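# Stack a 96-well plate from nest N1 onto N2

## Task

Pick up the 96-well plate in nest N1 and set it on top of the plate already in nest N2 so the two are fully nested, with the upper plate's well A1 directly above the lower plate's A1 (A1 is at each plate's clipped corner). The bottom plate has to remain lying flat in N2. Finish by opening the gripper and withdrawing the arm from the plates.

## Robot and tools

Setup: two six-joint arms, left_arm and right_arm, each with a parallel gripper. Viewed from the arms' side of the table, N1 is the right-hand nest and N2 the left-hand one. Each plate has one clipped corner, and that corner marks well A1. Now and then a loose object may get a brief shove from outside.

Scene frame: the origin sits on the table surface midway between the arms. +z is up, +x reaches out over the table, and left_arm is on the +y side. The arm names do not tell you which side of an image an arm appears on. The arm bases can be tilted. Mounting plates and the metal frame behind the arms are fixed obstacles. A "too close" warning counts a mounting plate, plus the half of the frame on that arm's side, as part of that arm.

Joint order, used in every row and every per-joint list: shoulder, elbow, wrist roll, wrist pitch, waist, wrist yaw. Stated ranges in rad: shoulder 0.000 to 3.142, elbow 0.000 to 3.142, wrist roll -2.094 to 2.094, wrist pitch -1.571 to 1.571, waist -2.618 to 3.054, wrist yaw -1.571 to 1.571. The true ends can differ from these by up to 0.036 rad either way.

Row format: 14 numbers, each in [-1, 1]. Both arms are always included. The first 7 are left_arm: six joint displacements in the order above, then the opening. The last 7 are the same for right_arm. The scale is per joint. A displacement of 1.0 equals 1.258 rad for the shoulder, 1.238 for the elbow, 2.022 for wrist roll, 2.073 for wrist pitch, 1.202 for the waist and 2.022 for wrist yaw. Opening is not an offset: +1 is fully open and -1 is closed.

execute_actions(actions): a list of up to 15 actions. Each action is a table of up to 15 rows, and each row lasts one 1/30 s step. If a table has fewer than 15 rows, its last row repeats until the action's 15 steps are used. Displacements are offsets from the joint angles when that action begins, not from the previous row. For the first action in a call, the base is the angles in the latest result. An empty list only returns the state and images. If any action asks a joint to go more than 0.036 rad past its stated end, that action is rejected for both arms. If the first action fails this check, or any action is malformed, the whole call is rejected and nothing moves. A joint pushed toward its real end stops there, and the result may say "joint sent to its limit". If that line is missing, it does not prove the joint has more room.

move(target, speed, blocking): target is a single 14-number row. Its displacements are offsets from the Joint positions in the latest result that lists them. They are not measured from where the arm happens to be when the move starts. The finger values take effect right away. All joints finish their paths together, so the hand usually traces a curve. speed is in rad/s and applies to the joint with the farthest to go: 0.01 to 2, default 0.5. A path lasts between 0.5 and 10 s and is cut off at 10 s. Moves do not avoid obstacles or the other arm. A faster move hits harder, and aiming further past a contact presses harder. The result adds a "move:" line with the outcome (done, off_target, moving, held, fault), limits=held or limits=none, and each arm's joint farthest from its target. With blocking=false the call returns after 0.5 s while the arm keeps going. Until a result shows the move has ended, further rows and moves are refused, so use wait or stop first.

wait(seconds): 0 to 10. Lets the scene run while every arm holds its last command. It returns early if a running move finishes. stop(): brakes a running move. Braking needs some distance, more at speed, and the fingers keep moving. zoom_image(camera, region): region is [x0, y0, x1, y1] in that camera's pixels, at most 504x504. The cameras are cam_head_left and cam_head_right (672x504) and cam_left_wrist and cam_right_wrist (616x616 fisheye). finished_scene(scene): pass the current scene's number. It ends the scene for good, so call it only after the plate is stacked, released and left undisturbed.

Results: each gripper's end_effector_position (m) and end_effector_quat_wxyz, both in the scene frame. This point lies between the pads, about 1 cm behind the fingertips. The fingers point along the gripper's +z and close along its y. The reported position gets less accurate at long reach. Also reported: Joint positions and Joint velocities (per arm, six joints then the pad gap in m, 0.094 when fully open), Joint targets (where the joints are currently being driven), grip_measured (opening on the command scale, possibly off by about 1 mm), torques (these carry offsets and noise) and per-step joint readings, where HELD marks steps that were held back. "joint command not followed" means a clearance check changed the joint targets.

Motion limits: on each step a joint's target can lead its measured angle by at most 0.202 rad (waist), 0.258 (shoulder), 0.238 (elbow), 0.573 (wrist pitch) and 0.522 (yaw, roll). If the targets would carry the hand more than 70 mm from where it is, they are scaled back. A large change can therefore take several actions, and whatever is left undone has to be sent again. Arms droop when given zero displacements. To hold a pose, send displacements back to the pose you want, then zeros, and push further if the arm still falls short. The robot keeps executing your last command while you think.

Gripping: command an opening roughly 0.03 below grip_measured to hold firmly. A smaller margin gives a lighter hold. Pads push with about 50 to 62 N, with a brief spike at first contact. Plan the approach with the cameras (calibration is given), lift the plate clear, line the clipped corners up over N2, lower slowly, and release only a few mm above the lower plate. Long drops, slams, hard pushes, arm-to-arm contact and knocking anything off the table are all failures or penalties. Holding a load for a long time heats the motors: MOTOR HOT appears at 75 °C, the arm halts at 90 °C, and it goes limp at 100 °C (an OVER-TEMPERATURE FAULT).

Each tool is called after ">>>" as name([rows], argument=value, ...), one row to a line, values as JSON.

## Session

>>> execute_actions(actions=[])

Scene clock: 0.00 s.
left_arm: end_effector_position=(+0.3572, +0.5518, +0.1823) grip_measured=+1.000 end_effector_quat_wxyz=(+0.480, +0.466, +0.740, +0.063) | right_arm: end_effector_position=(+0.3064, +0.3555, +0.3818) grip_measured=+1.000 end_effector_quat_wxyz=(+0.426, -0.129, +0.687, +0.575)
Joint names: [shoulder, elbow, wrist roll, wrist pitch, waist, wrist yaw]
Joint positions: left_arm=[1.979 0.916 1.745 0.181 1.081 1.245 0.094] | right_arm=[ 2.251  1.519  0.418  0.893  0.959 -0.026  0.094]
Joint velocities: left_arm=[ 0.002  0.002  0.022 -0.139  0.002  0.022  0.   ] | right_arm=[ 0.002  0.002 -0.007 -0.037 -0.007 -0.007  0.   ]
Joint torques (N m, as the arm reports them, + toward a larger angle): no reading
Joint targets: left_arm=[1.971 0.920 1.741 0.174 1.086 1.263] | right_arm=[2.232 1.531 0.414 0.903 0.970 -0.033]
camera_calibration (this result's frames):
cam_left_wrist: T_world_to_cam=[[-0.63094, -0.513939, -0.581189, 0.610567], [-0.435226, 0.854608, -0.283238, -0.242515], [0.642256, 0.0742429, -0.762886, -0.0325805], [0, 0, 0, 1]] pos_world=[0.300607, 0.523468, 0.261311]
cam_right_wrist: T_world_to_cam=[[0.799546, -0.278761, -0.531995, 0.0724913], [-0.600075, -0.333546, -0.727088, 0.60403], [0.0252392, 0.900577, -0.433963, -0.0431722], [0, 0, 0, 1]] pos_world=[0.305593, 0.26056, 0.459013]

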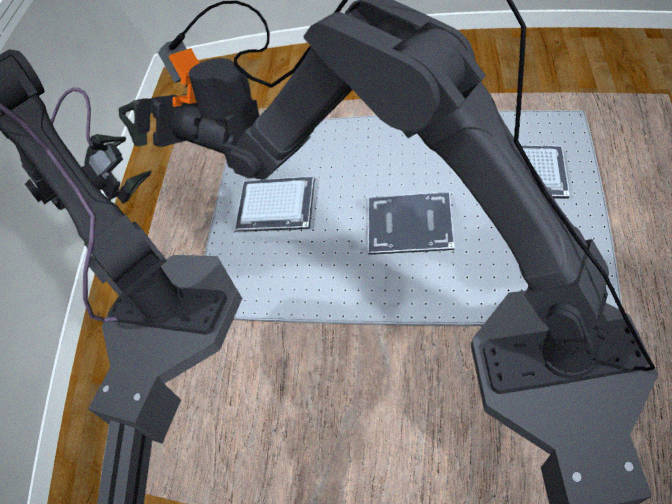

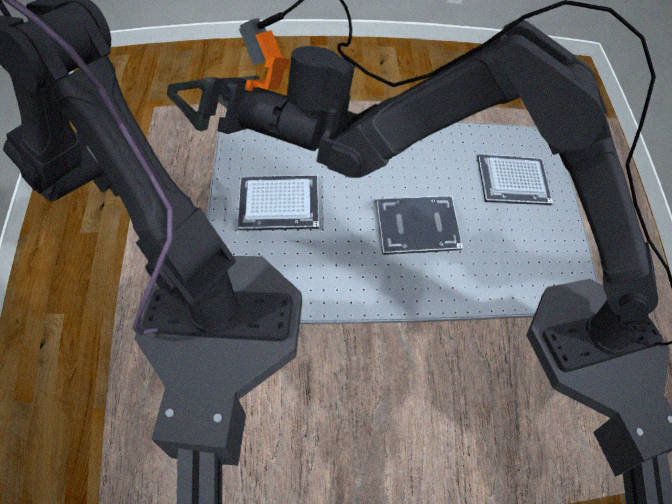

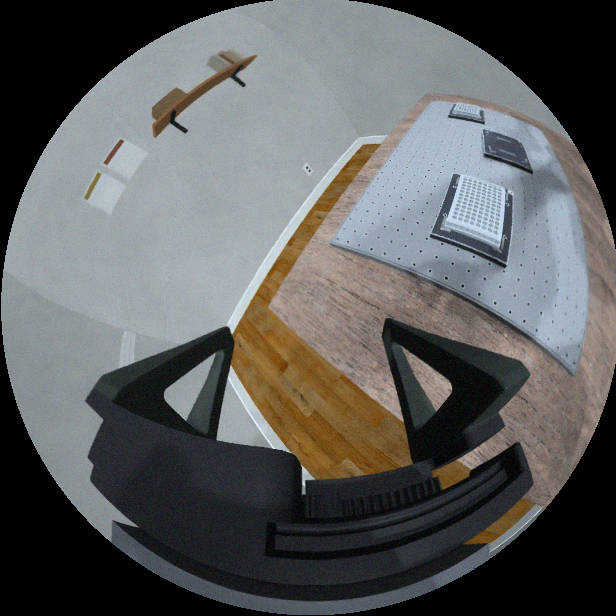

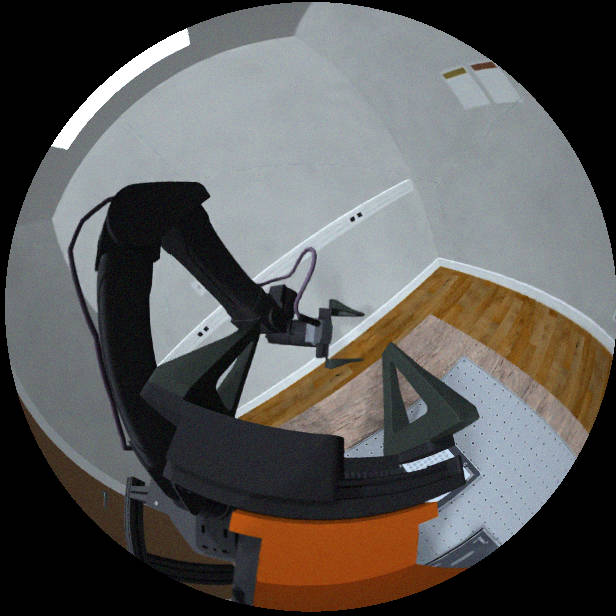

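>>> zoom_image(camera="cam_head_right", region=[465,135,575,220])

>>> zoom_image(camera="cam_head_right", region=[225,160,335,245])

>>> zoom_image(camera="cam_head_left", region=[225,160,335,245])

>>> zoom_image(camera="cam_head_left", region=[490,125,600,210])

Region (465, 135, 575, 220) of cam_head_right's 672x504 image, scaled by 4.582, with more detail than that image has; it fills the top 389 rows of this view, and the rest is white.

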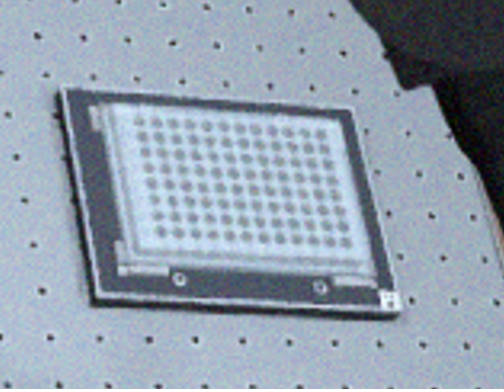

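Region (225, 160, 335, 245) of cam_head_right's 672x504 image, scaled by 4.582, with more detail than that image has; it fills the top 389 rows of this view, and the rest is white.

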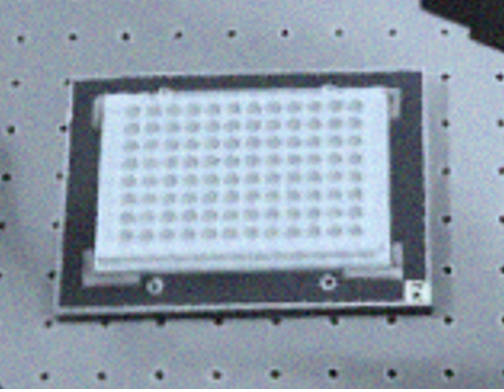

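Region (225, 160, 335, 245) of cam_head_left's 672x504 image, scaled by 4.582, with more detail than that image has; it fills the top 389 rows of this view, and the rest is white.

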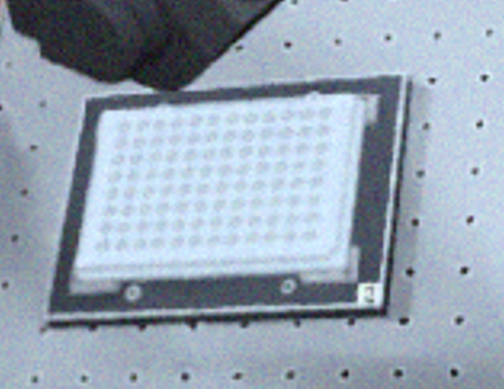

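Region (490, 125, 600, 210) of cam_head_left's 672x504 image, scaled by 4.582, with more detail than that image has; it fills the top 389 rows of this view, and the rest is white.

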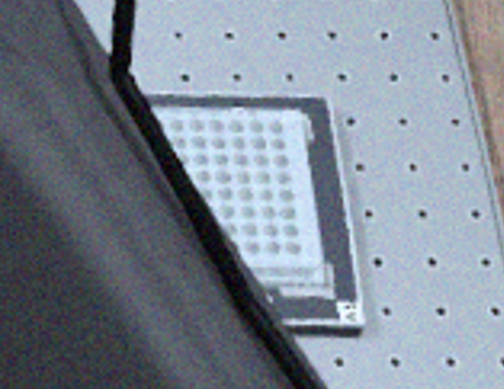

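>>> zoom_image(camera="cam_left_wrist", region=[420,160,530,275])

>>> zoom_image(camera="cam_head_right", region=[480,150,555,205])

>>> zoom_image(camera="cam_head_right", region=[238,170,322,232])

Region (420, 160, 530, 275) of cam_left_wrist's 616x616 image, scaled by 4.383, with more detail than that image has; it fills the left 482 columns of this view, and the rest is white.

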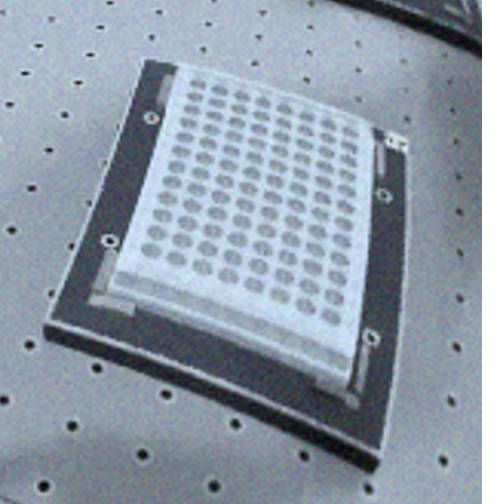

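Region (480, 150, 555, 205) of cam_head_right's 672x504 image, scaled by 6.720, with more detail than that image has; it fills the top 370 rows of this view, and the rest is white.

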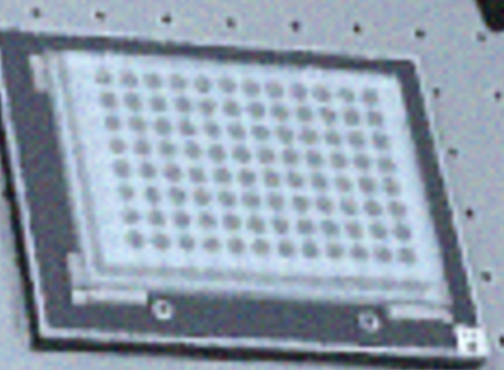

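Region (238, 170, 322, 232) of cam_head_right's 672x504 image, scaled by 6.000, with more detail than that image has; it fills the top 372 rows of this view, and the rest is white.

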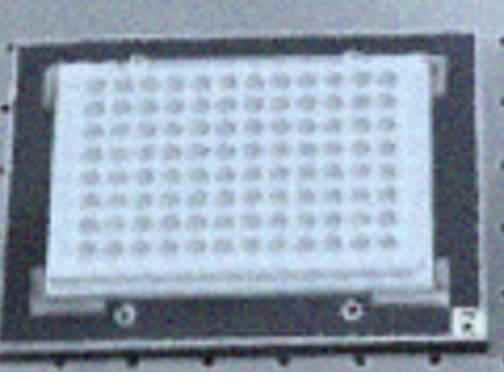

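>>> move(target=[-0.363,-0.097,-0.185,-0.336,-1.0,-0.678,1, -0.339,-0.2415,-0.988,-0.7305,-0.9395,0.023,1], speed=1.0)

Scene clock: 122.93 s.
left_arm: end_effector_position=(+0.3165, +0.2851, +0.1601) grip_measured=+1.000 end_effector_quat_wxyz=(-0.006, +0.698, +0.716, +0.004) | right_arm: end_effector_position=(+0.3609, -0.2388, +0.1380) grip_measured=+1.000 end_effector_quat_wxyz=(-0.007, -0.705, +0.710, -0.000)
Joint names: [shoulder, elbow, wrist roll, wrist pitch, waist, wrist yaw]
Joint positions: left_arm=[ 1.546  0.812  1.378 -0.501 -0.112 -0.126  0.094] | right_arm=[ 1.853  1.233 -1.574 -0.603 -0.172  0.025  0.094]
Joint velocities: left_arm=[-0.017  0.012  0.066  0.007 -0.012  0.081  0.   ] | right_arm=[-0.007  0.002 -0.022 -0.051  0.007  0.037  0.   ]
Joint torques (N m, as the arm reports them, + toward a larger angle): left_arm=[-7.68  2.11 -0.08 -0.01 -1.16  0.  ] | right_arm=[-13.32   3.5   -0.07  -0.1    0.25  -0.08]
Joint targets: left_arm=[1.522 0.796 1.371 -0.515 -0.121 -0.126] | right_arm=[1.825 1.220 -1.580 -0.622 -0.170 0.020]
move: off_target (left_arm, right_arm); limits=none; left_arm: farthest joint: the shoulder, 0.023 radians from its target (0.457 radians at the start); right_arm: farthest joint: the shoulder, 0.028 radians from its target (0.427 radians at the start)
camera_calibration (this result's frames):
cam_left_wrist: T_world_to_cam=[[-0.999424, 0.0338908, -0.00189016, 0.302636], [0.0284204, 0.865951, 0.49932, -0.313847], [0.0185592, 0.498979, -0.866415, 0.0893189], [0, 0, 0, 1]] pos_world=[0.309723, 0.216951, 0.234669]
cam_right_wrist: T_world_to_cam=[[0.980459, 0.171395, -0.0965607, -0.284308], [0.195218, -0.787063, 0.585169, -0.315156], [0.0242959, -0.592584, -0.805142, 0.0798559], [0, 0, 0, 1]] pos_world=[0.338336, -0.151997, 0.221262]

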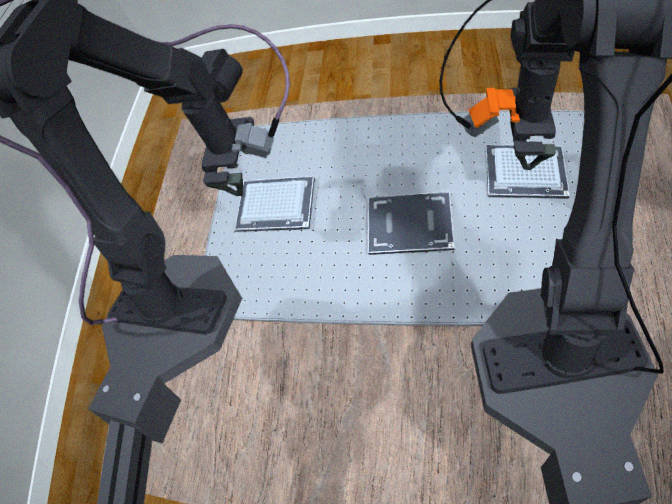

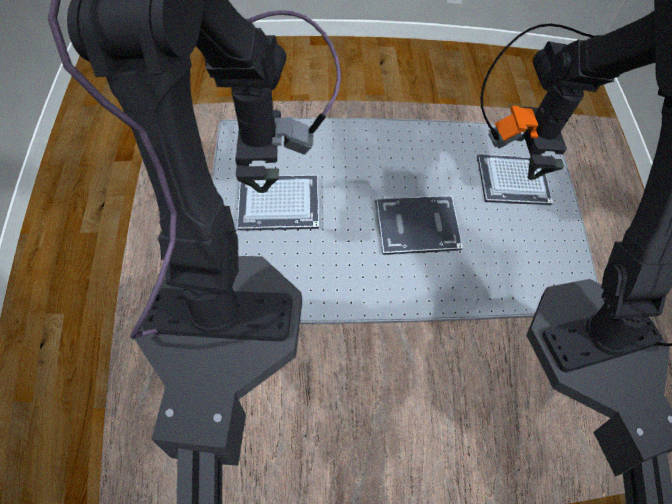

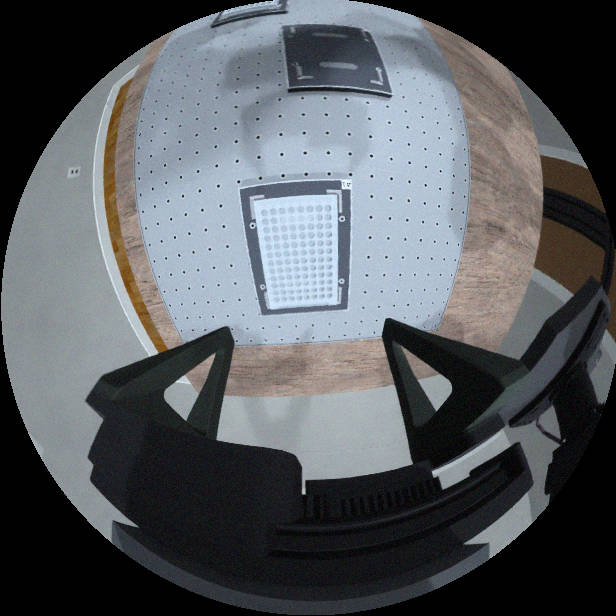

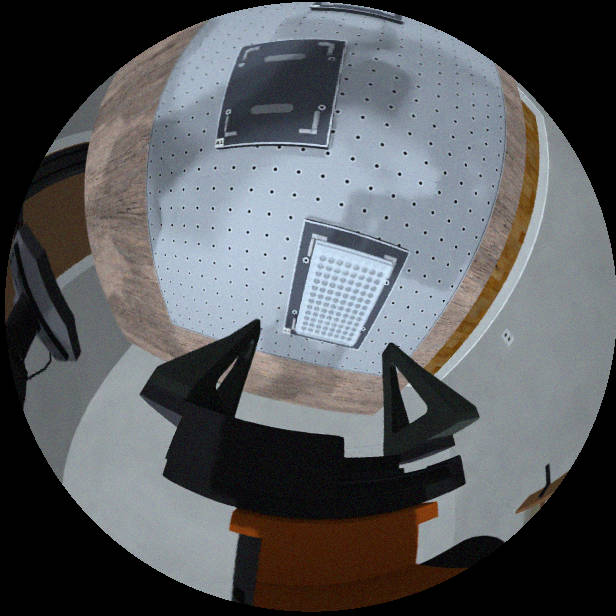

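>>> zoom_image(camera="cam_left_wrist", region=[225,165,365,325])

>>> zoom_image(camera="cam_right_wrist", region=[275,205,420,360])

Region (225, 165, 365, 325) of cam_left_wrist's 616x616 image, scaled by 3.150, with more detail than that image has; it fills the left 441 columns of this view, and the rest is white.

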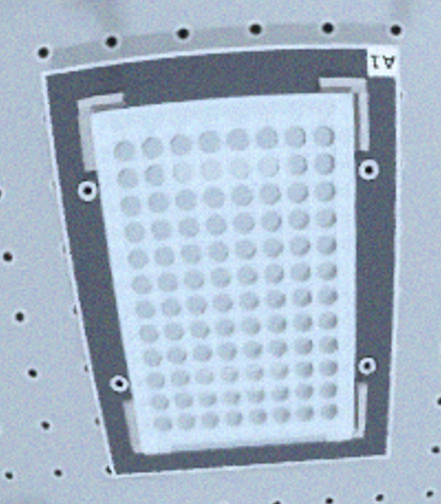

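Region (275, 205, 420, 360) of cam_right_wrist's 616x616 image, scaled by 3.252, with more detail than that image has; it fills the left 471 columns of this view, and the rest is white.

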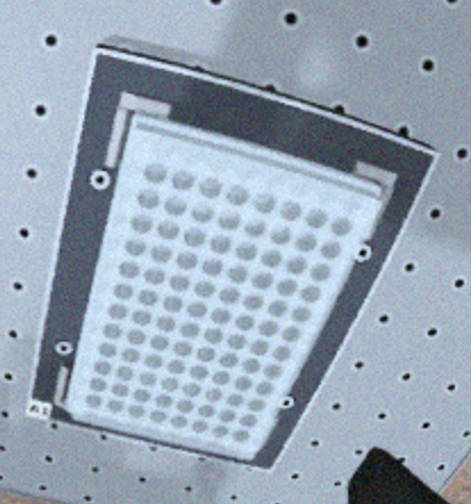

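>>> zoom_image(camera="cam_left_wrist", region=[250,270,350,325])

>>> zoom_image(camera="cam_left_wrist", region=[240,175,360,235])

>>> zoom_image(camera="cam_right_wrist", region=[280,305,380,360])

>>> zoom_image(camera="cam_right_wrist", region=[300,225,410,290])

Region (250, 270, 350, 325) of cam_left_wrist's 616x616 image, scaled by 5.040, with more detail than that image has; it fills the top 277 rows of this view, and the rest is white.

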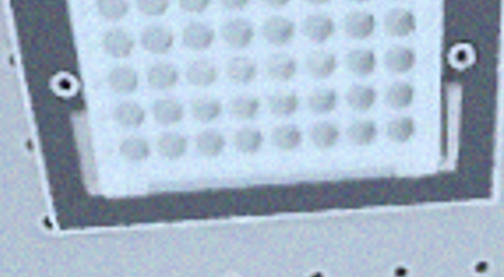

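Region (240, 175, 360, 235) of cam_left_wrist's 616x616 image, scaled by 4.200, with more detail than that image has.

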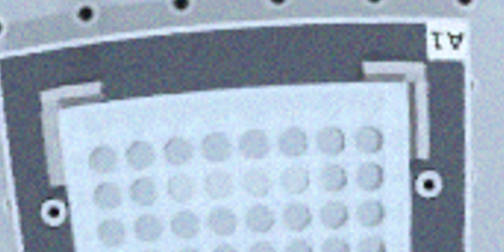

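Region (280, 305, 380, 360) of cam_right_wrist's 616x616 image, scaled by 5.040, with more detail than that image has; it fills the top 277 rows of this view, and the rest is white.

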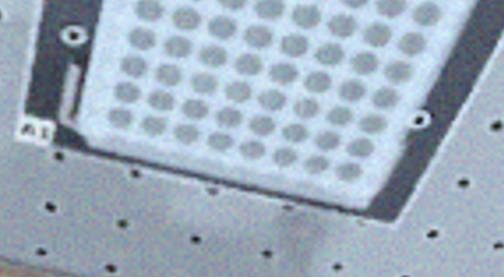

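Region (300, 225, 410, 290) of cam_right_wrist's 616x616 image, scaled by 4.582, with more detail than that image has; it fills the top 298 rows of this view, and the rest is white.

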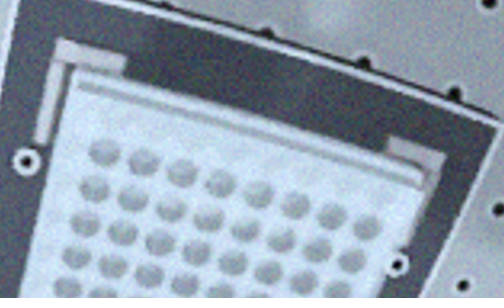

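>>> zoom_image(camera="cam_left_wrist", region=[255,290,295,320])

>>> zoom_image(camera="cam_left_wrist", region=[315,180,355,210])

>>> zoom_image(camera="cam_right_wrist", region=[282,315,322,345])

>>> zoom_image(camera="cam_right_wrist", region=[370,245,410,285])

Region (255, 290, 295, 320) of cam_left_wrist's 616x616 image, scaled by 12.600, with more detail than that image has; it fills the top 378 rows of this view, and the rest is white.

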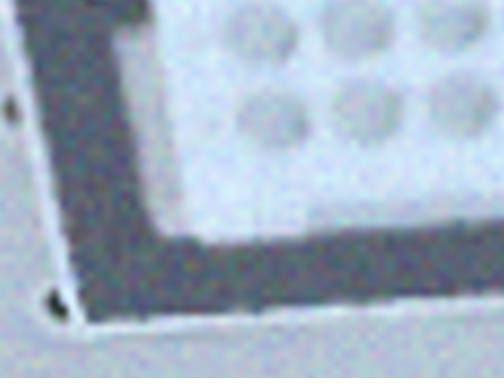

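Region (315, 180, 355, 210) of cam_left_wrist's 616x616 image, scaled by 12.600, with more detail than that image has; it fills the top 378 rows of this view, and the rest is white.

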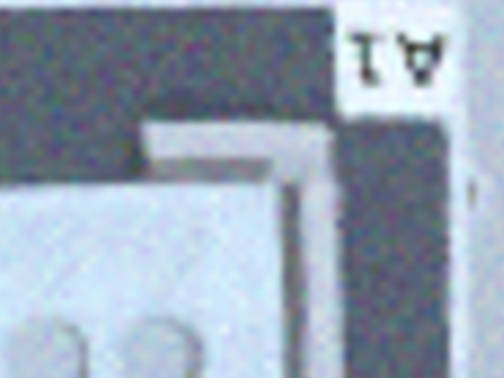

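Region (282, 315, 322, 345) of cam_right_wrist's 616x616 image, scaled by 12.600, with more detail than that image has; it fills the top 378 rows of this view, and the rest is white.

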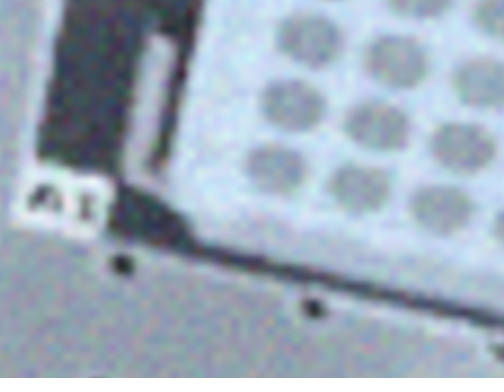

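Region (370, 245, 410, 285) of cam_right_wrist's 616x616 image, scaled by 12.600, with more detail than that image has.

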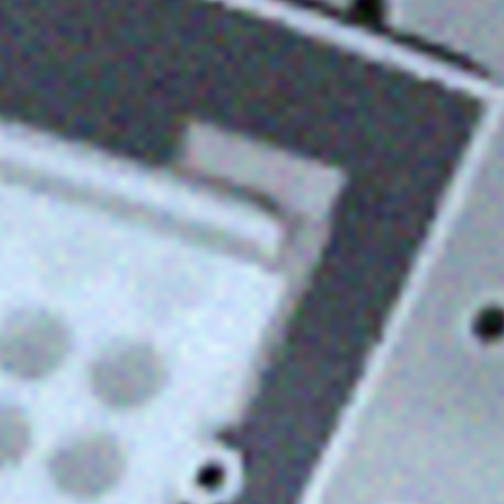

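>>> move(target=[-0.008,0.006,0,0,0,0,1, 0.1455,0.069,-0.027,0.068,-0.0766,-0.0257,1], speed=0.4)

>>> zoom_image(camera="cam_right_wrist", region=[240,200,440,370])

Scene clock: 234.90 s.
left_arm: end_effector_position=(+0.3165, +0.2851, +0.1601) grip_measured=+1.000 end_effector_quat_wxyz=(-0.006, +0.698, +0.716, +0.004) | right_arm: end_effector_position=(+0.3713, -0.2703, +0.0810) grip_measured=+1.000 end_effector_quat_wxyz=(-0.005, -0.693, +0.721, +0.003)
Joint names: [shoulder, elbow, wrist roll, wrist pitch, waist, wrist yaw]
Joint positions: left_arm=[ 1.546  0.812  1.378 -0.501 -0.112 -0.126  0.094] | right_arm=[ 2.042  1.287 -1.623 -0.469 -0.259 -0.011  0.094]
Joint velocities: left_arm=[-0.007  0.007  0.007 -0.022 -0.017 -0.022  0.   ] | right_arm=[-0.007 -0.007 -0.007  0.007 -0.012 -0.095  0.   ]
Joint torques (N m, as the arm reports them, + toward a larger angle): left_arm=[-6.76  3.67  0.    0.13 -0.59  0.  ] | right_arm=[-12.09   6.57  -0.03   0.07  -0.53  -0.22]
Joint targets: left_arm=[1.536 0.820 1.378 -0.501 -0.112 -0.125] | right_arm=[2.036 1.319 -1.629 -0.462 -0.263 -0.027]
move: off_target (right_arm); limits=none; left_arm: farthest joint: the shoulder, 0.010 radians from its target (0.010 radians at the start); right_arm: farthest joint: the elbow, 0.031 radians from its target (0.085 radians at the start)
camera_calibration (this result's frames):
cam_left_wrist: T_world_to_cam=[[-0.999424, 0.0338908, -0.00189016, 0.302636], [0.0284204, 0.865951, 0.49932, -0.313847], [0.0185592, 0.498979, -0.866415, 0.0893189], [0, 0, 0, 1]] pos_world=[0.309723, 0.216951, 0.234669]
cam_right_wrist: T_world_to_cam=[[0.985386, 0.139914, -0.0971547, -0.304898], [0.170295, -0.796489, 0.580176, -0.301481], [0.00379205, -0.588243, -0.808676, 0.0241813], [0, 0, 0, 1]] pos_world=[0.351691, -0.183242, 0.164844]

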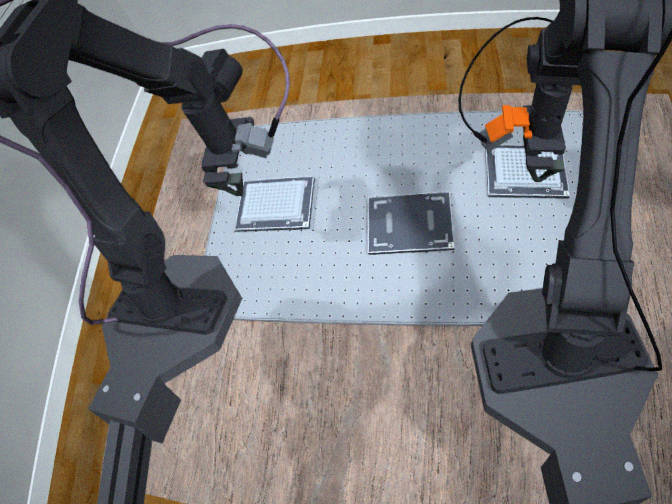

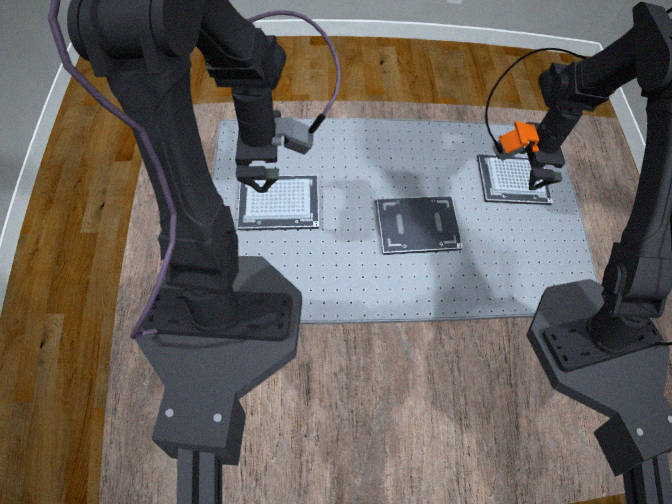

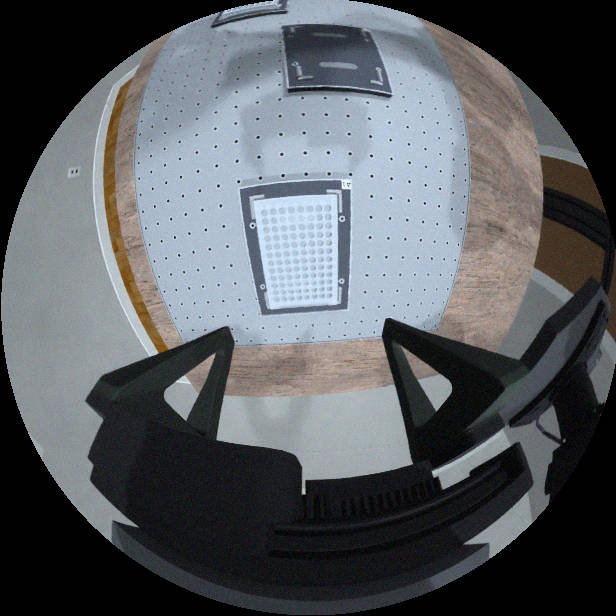

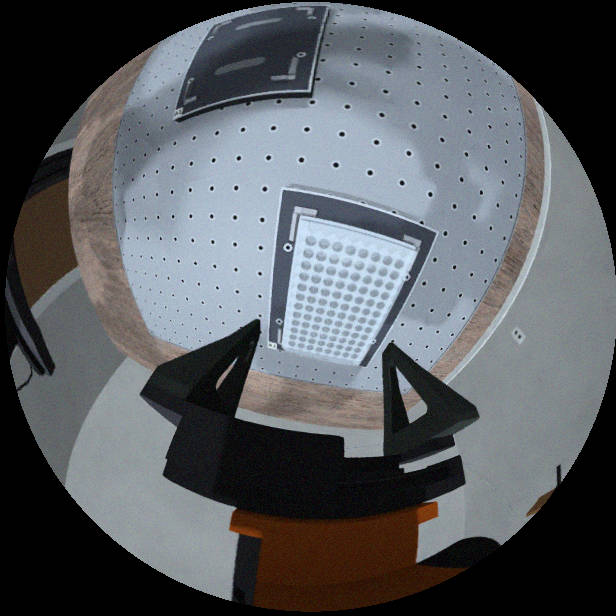

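Region (240, 200, 440, 370) of cam_right_wrist's 616x616 image, scaled by 2.520, with more detail than that image has; it fills the top 428 rows of this view, and the rest is white.

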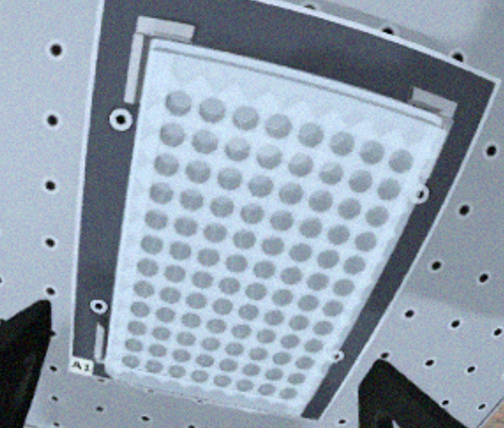

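>>> zoom_image(camera="cam_right_wrist", region=[285,205,425,285])

>>> zoom_image(camera="cam_right_wrist", region=[255,300,400,372])

Region (285, 205, 425, 285) of cam_right_wrist's 616x616 image, scaled by 3.600, with more detail than that image has; it fills the top 288 rows of this view, and the rest is white.

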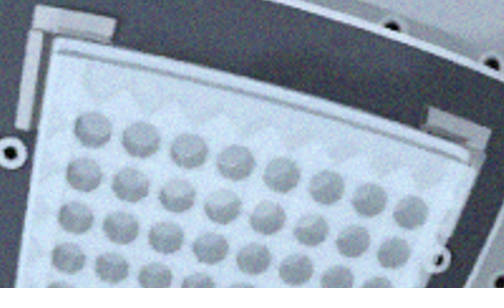

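Region (255, 300, 400, 372) of cam_right_wrist's 616x616 image, scaled by 3.476, with more detail than that image has; it fills the top 250 rows of this view, and the rest is white.

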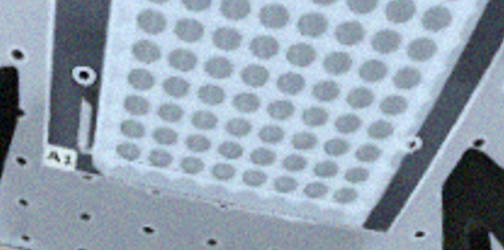

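>>> move(target=[-0.008,0.006,0,0,0,0,1, 0.0556,0.016,0,0.0461,0.004,0,1], speed=0.15)

>>> zoom_image(camera="cam_right_wrist", region=[220,180,460,400])

Scene clock: 262.07 s.
left_arm: end_effector_position=(+0.3165, +0.2851, +0.1601) grip_measured=+1.000 end_effector_quat_wxyz=(-0.006, +0.698, +0.716, +0.004) | right_arm: end_effector_position=(+0.3717, -0.2706, +0.0564) grip_measured=+1.000 end_effector_quat_wxyz=(-0.002, -0.693, +0.721, -0.001)
Joint names: [shoulder, elbow, wrist roll, wrist pitch, waist, wrist yaw]
Joint positions: left_arm=[ 1.546  0.812  1.378 -0.501 -0.112 -0.126  0.094] | right_arm=[ 2.111  1.287 -1.624 -0.391 -0.259 -0.012  0.094]
Joint velocities: left_arm=[-0.007 -0.012  0.095 -0.022  0.002 -0.066  0.   ] | right_arm=[-0.002 -0.007  0.007  0.007  0.002 -0.007  0.   ]
Joint torques (N m, as the arm reports them, + toward a larger angle): left_arm=[-6.76  3.67  0.    0.13 -0.6   0.  ] | right_arm=[-11.54   5.35   0.02   0.24   0.22  -0.02]
Joint targets: left_arm=[1.536 0.820 1.378 -0.501 -0.112 -0.126] | right_arm=[2.112 1.307 -1.623 -0.374 -0.254 -0.011]
move: done; limits=none; left_arm: farthest joint: the shoulder, 0.010 radians from its target (0.010 radians at the start); right_arm: farthest joint: the elbow, 0.020 radians from its target (0.020 radians at the start)
camera_calibration (this result's frames):
cam_left_wrist: T_world_to_cam=[[-0.999424, 0.0338908, -0.00189016, 0.302636], [0.0284204, 0.865951, 0.49932, -0.313847], [0.0185592, 0.498979, -0.866415, 0.0893189], [0, 0, 0, 1]] pos_world=[0.309723, 0.216951, 0.234669]
cam_right_wrist: T_world_to_cam=[[0.986193, 0.140389, -0.08783, -0.308403], [0.165178, -0.796114, 0.582167, -0.285688], [0.0118071, -0.588637, -0.808311, 0.000970696], [0, 0, 0, 1]] pos_world=[0.351323, -0.183572, 0.140016]

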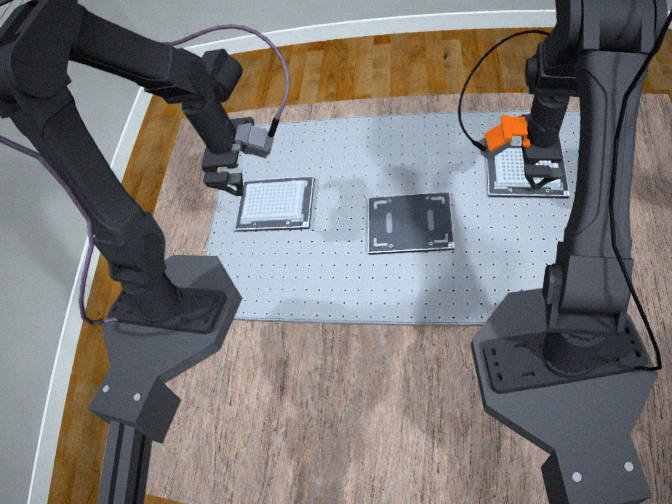

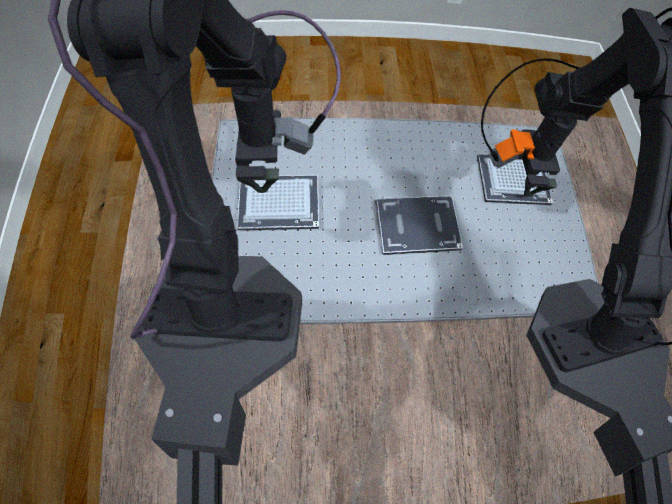

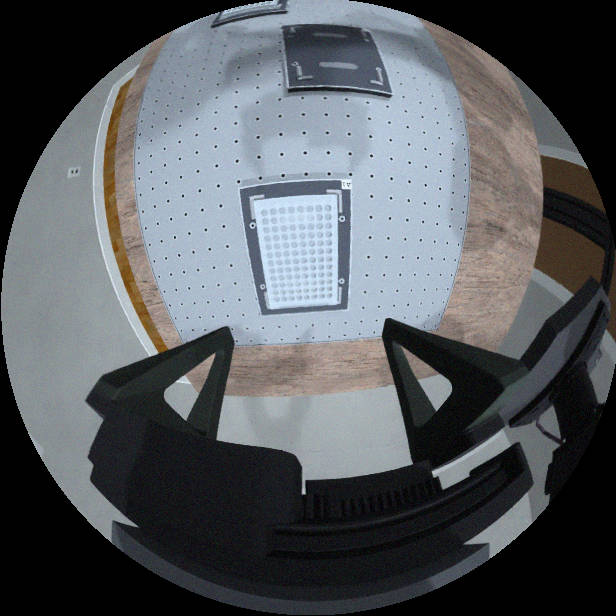

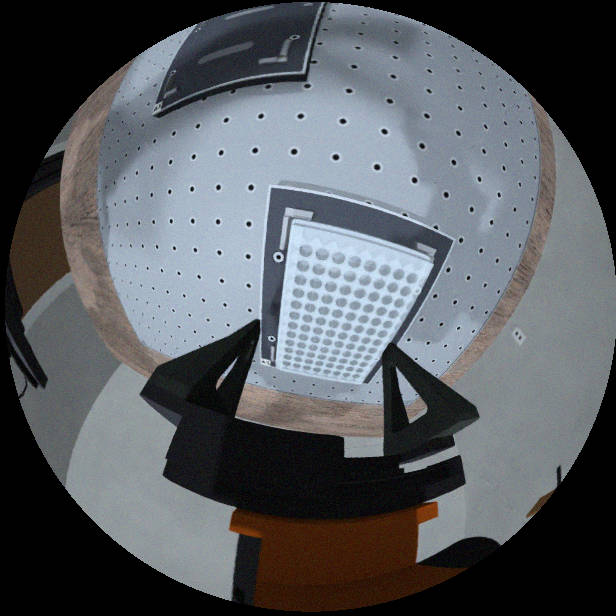

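Region (220, 180, 460, 400) of cam_right_wrist's 616x616 image, scaled by 2.100, with more detail than that image has; it fills the top 462 rows of this view, and the rest is white.

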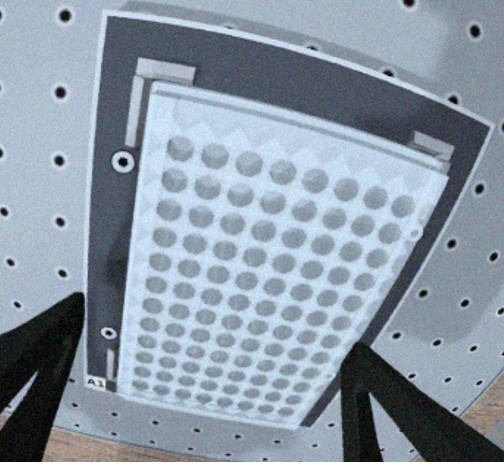

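>>> zoom_image(camera="cam_right_wrist", region=[355,300,435,380])

>>> zoom_image(camera="cam_right_wrist", region=[225,290,305,370])

>>> zoom_image(camera="cam_head_right", region=[470,120,580,215])

Region (355, 300, 435, 380) of cam_right_wrist's 616x616 image, scaled by 6.300, with more detail than that image has.

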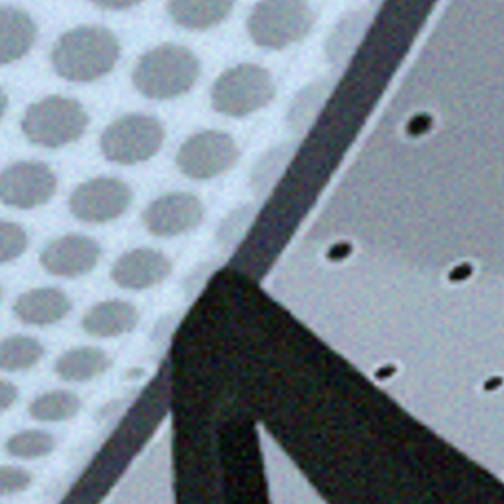

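Region (225, 290, 305, 370) of cam_right_wrist's 616x616 image, scaled by 6.300, with more detail than that image has.

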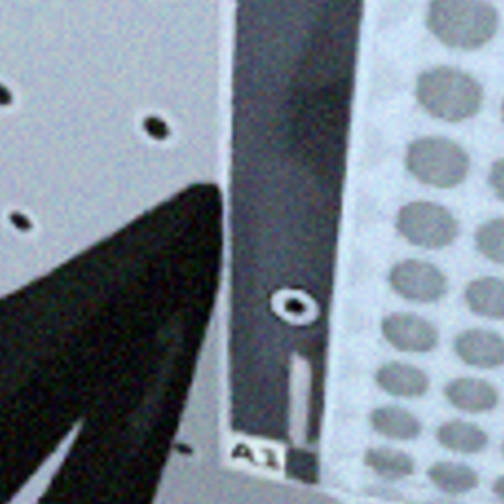

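Region (470, 120, 580, 215) of cam_head_right's 672x504 image, scaled by 4.582, with more detail than that image has; it fills the top 435 rows of this view, and the rest is white.

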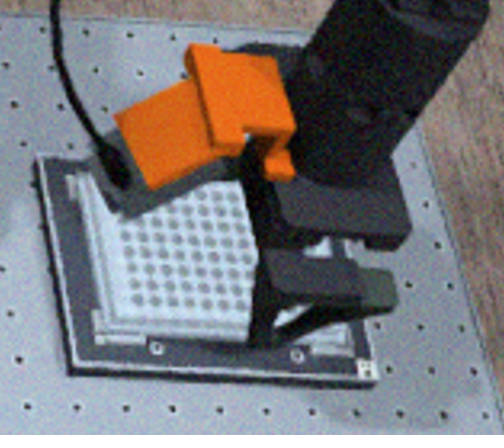

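>>> move(target=[-0.008,0.006,0,0,0,0,1, 0.013,0.051,0,-0.016,0,0,1], speed=0.08)

>>> zoom_image(camera="cam_right_wrist", region=[220,180,460,400])

Scene clock: 307.97 s.
left_arm: end_effector_position=(+0.3165, +0.2851, +0.1601) grip_measured=+1.000 end_effector_quat_wxyz=(-0.006, +0.698, +0.716, +0.004) | right_arm: end_effector_position=(+0.3723, -0.2707, +0.0574) grip_measured=+1.000 end_effector_quat_wxyz=(-0.009, -0.693, +0.721, +0.007)
Joint names: [shoulder, elbow, wrist roll, wrist pitch, waist, wrist yaw]
Joint positions: left_arm=[ 1.546  0.812  1.378 -0.501 -0.112 -0.126  0.094] | right_arm=[ 2.121  1.318 -1.624 -0.433 -0.259 -0.012  0.094]
Joint velocities: left_arm=[ 0.007 -0.007  0.007 -0.037 -0.022  0.037  0.   ] | right_arm=[-0.022  0.017 -0.037 -0.007 -0.022  0.022  0.   ]
Joint torques (N m, as the arm reports them, + toward a larger angle): left_arm=[-6.76  3.67  0.    0.13 -0.6   0.01] | right_arm=[-11.3    6.38   0.01   0.12  -0.14  -0.02]
Joint targets: left_arm=[1.536 0.820 1.378 -0.501 -0.112 -0.126] | right_arm=[2.127 1.350 -1.624 -0.424 -0.259 -0.012]
move: off_target (right_arm); limits=none; left_arm: farthest joint: the shoulder, 0.010 radians from its target (0.010 radians at the start); right_arm: farthest joint: the elbow, 0.032 radians from its target (0.063 radians at the start)
camera_calibration (this result's frames):
cam_left_wrist: T_world_to_cam=[[-0.999424, 0.0338908, -0.00189016, 0.302636], [0.0284204, 0.865951, 0.49932, -0.313847], [0.0185592, 0.498979, -0.866415, 0.0893189], [0, 0, 0, 1]] pos_world=[0.309723, 0.216951, 0.234669]
cam_right_wrist: T_world_to_cam=[[0.984111, 0.140251, -0.108879, -0.306871], [0.177454, -0.797329, 0.576868, -0.29095], [-0.00590622, -0.587024, -0.809548, 0.00882147], [0, 0, 0, 1]] pos_world=[0.353677, -0.183765, 0.141569]

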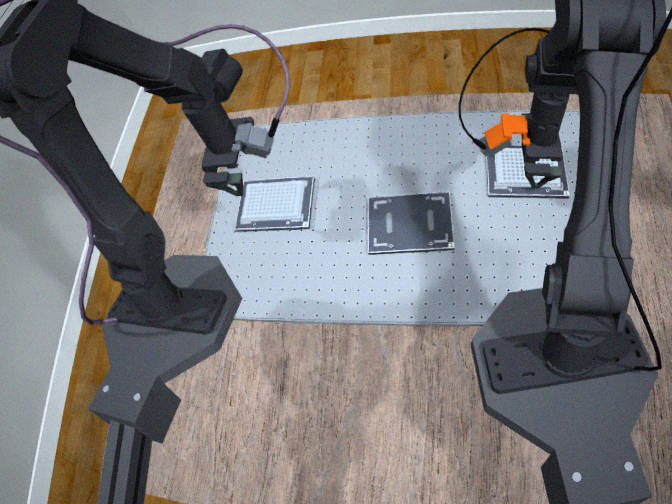

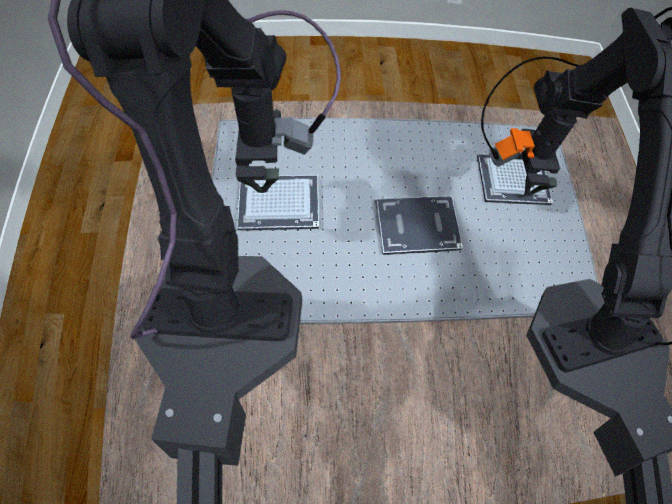

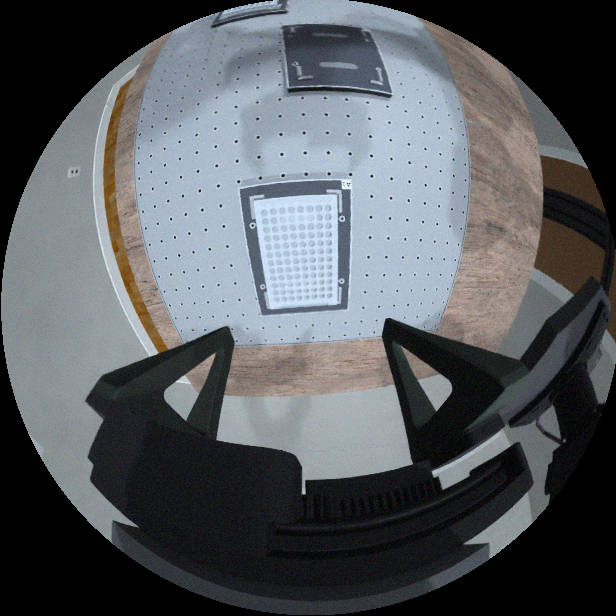

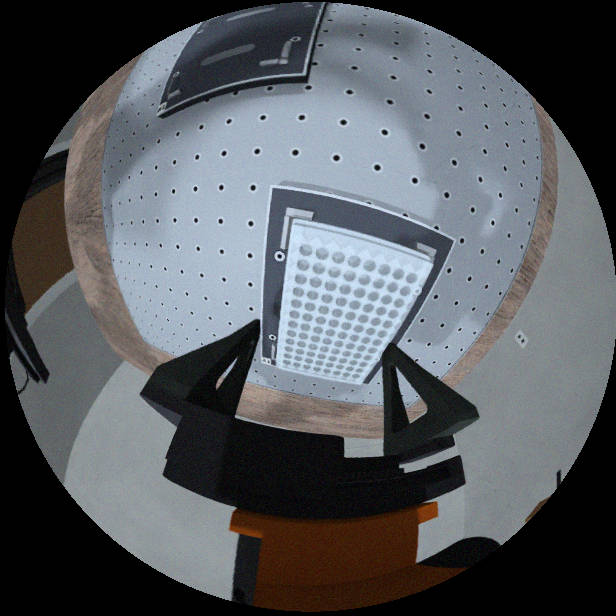

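Region (220, 180, 460, 400) of cam_right_wrist's 616x616 image, scaled by 2.100, with more detail than that image has; it fills the top 462 rows of this view, and the rest is white.

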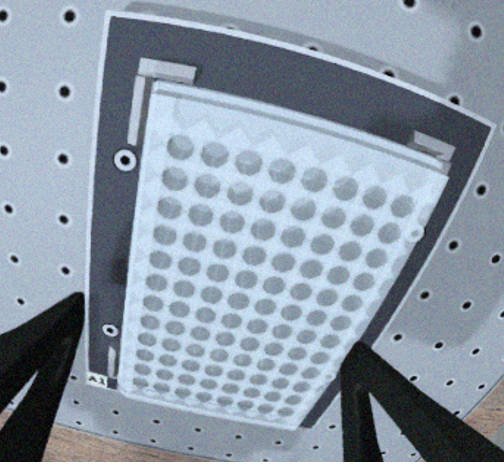

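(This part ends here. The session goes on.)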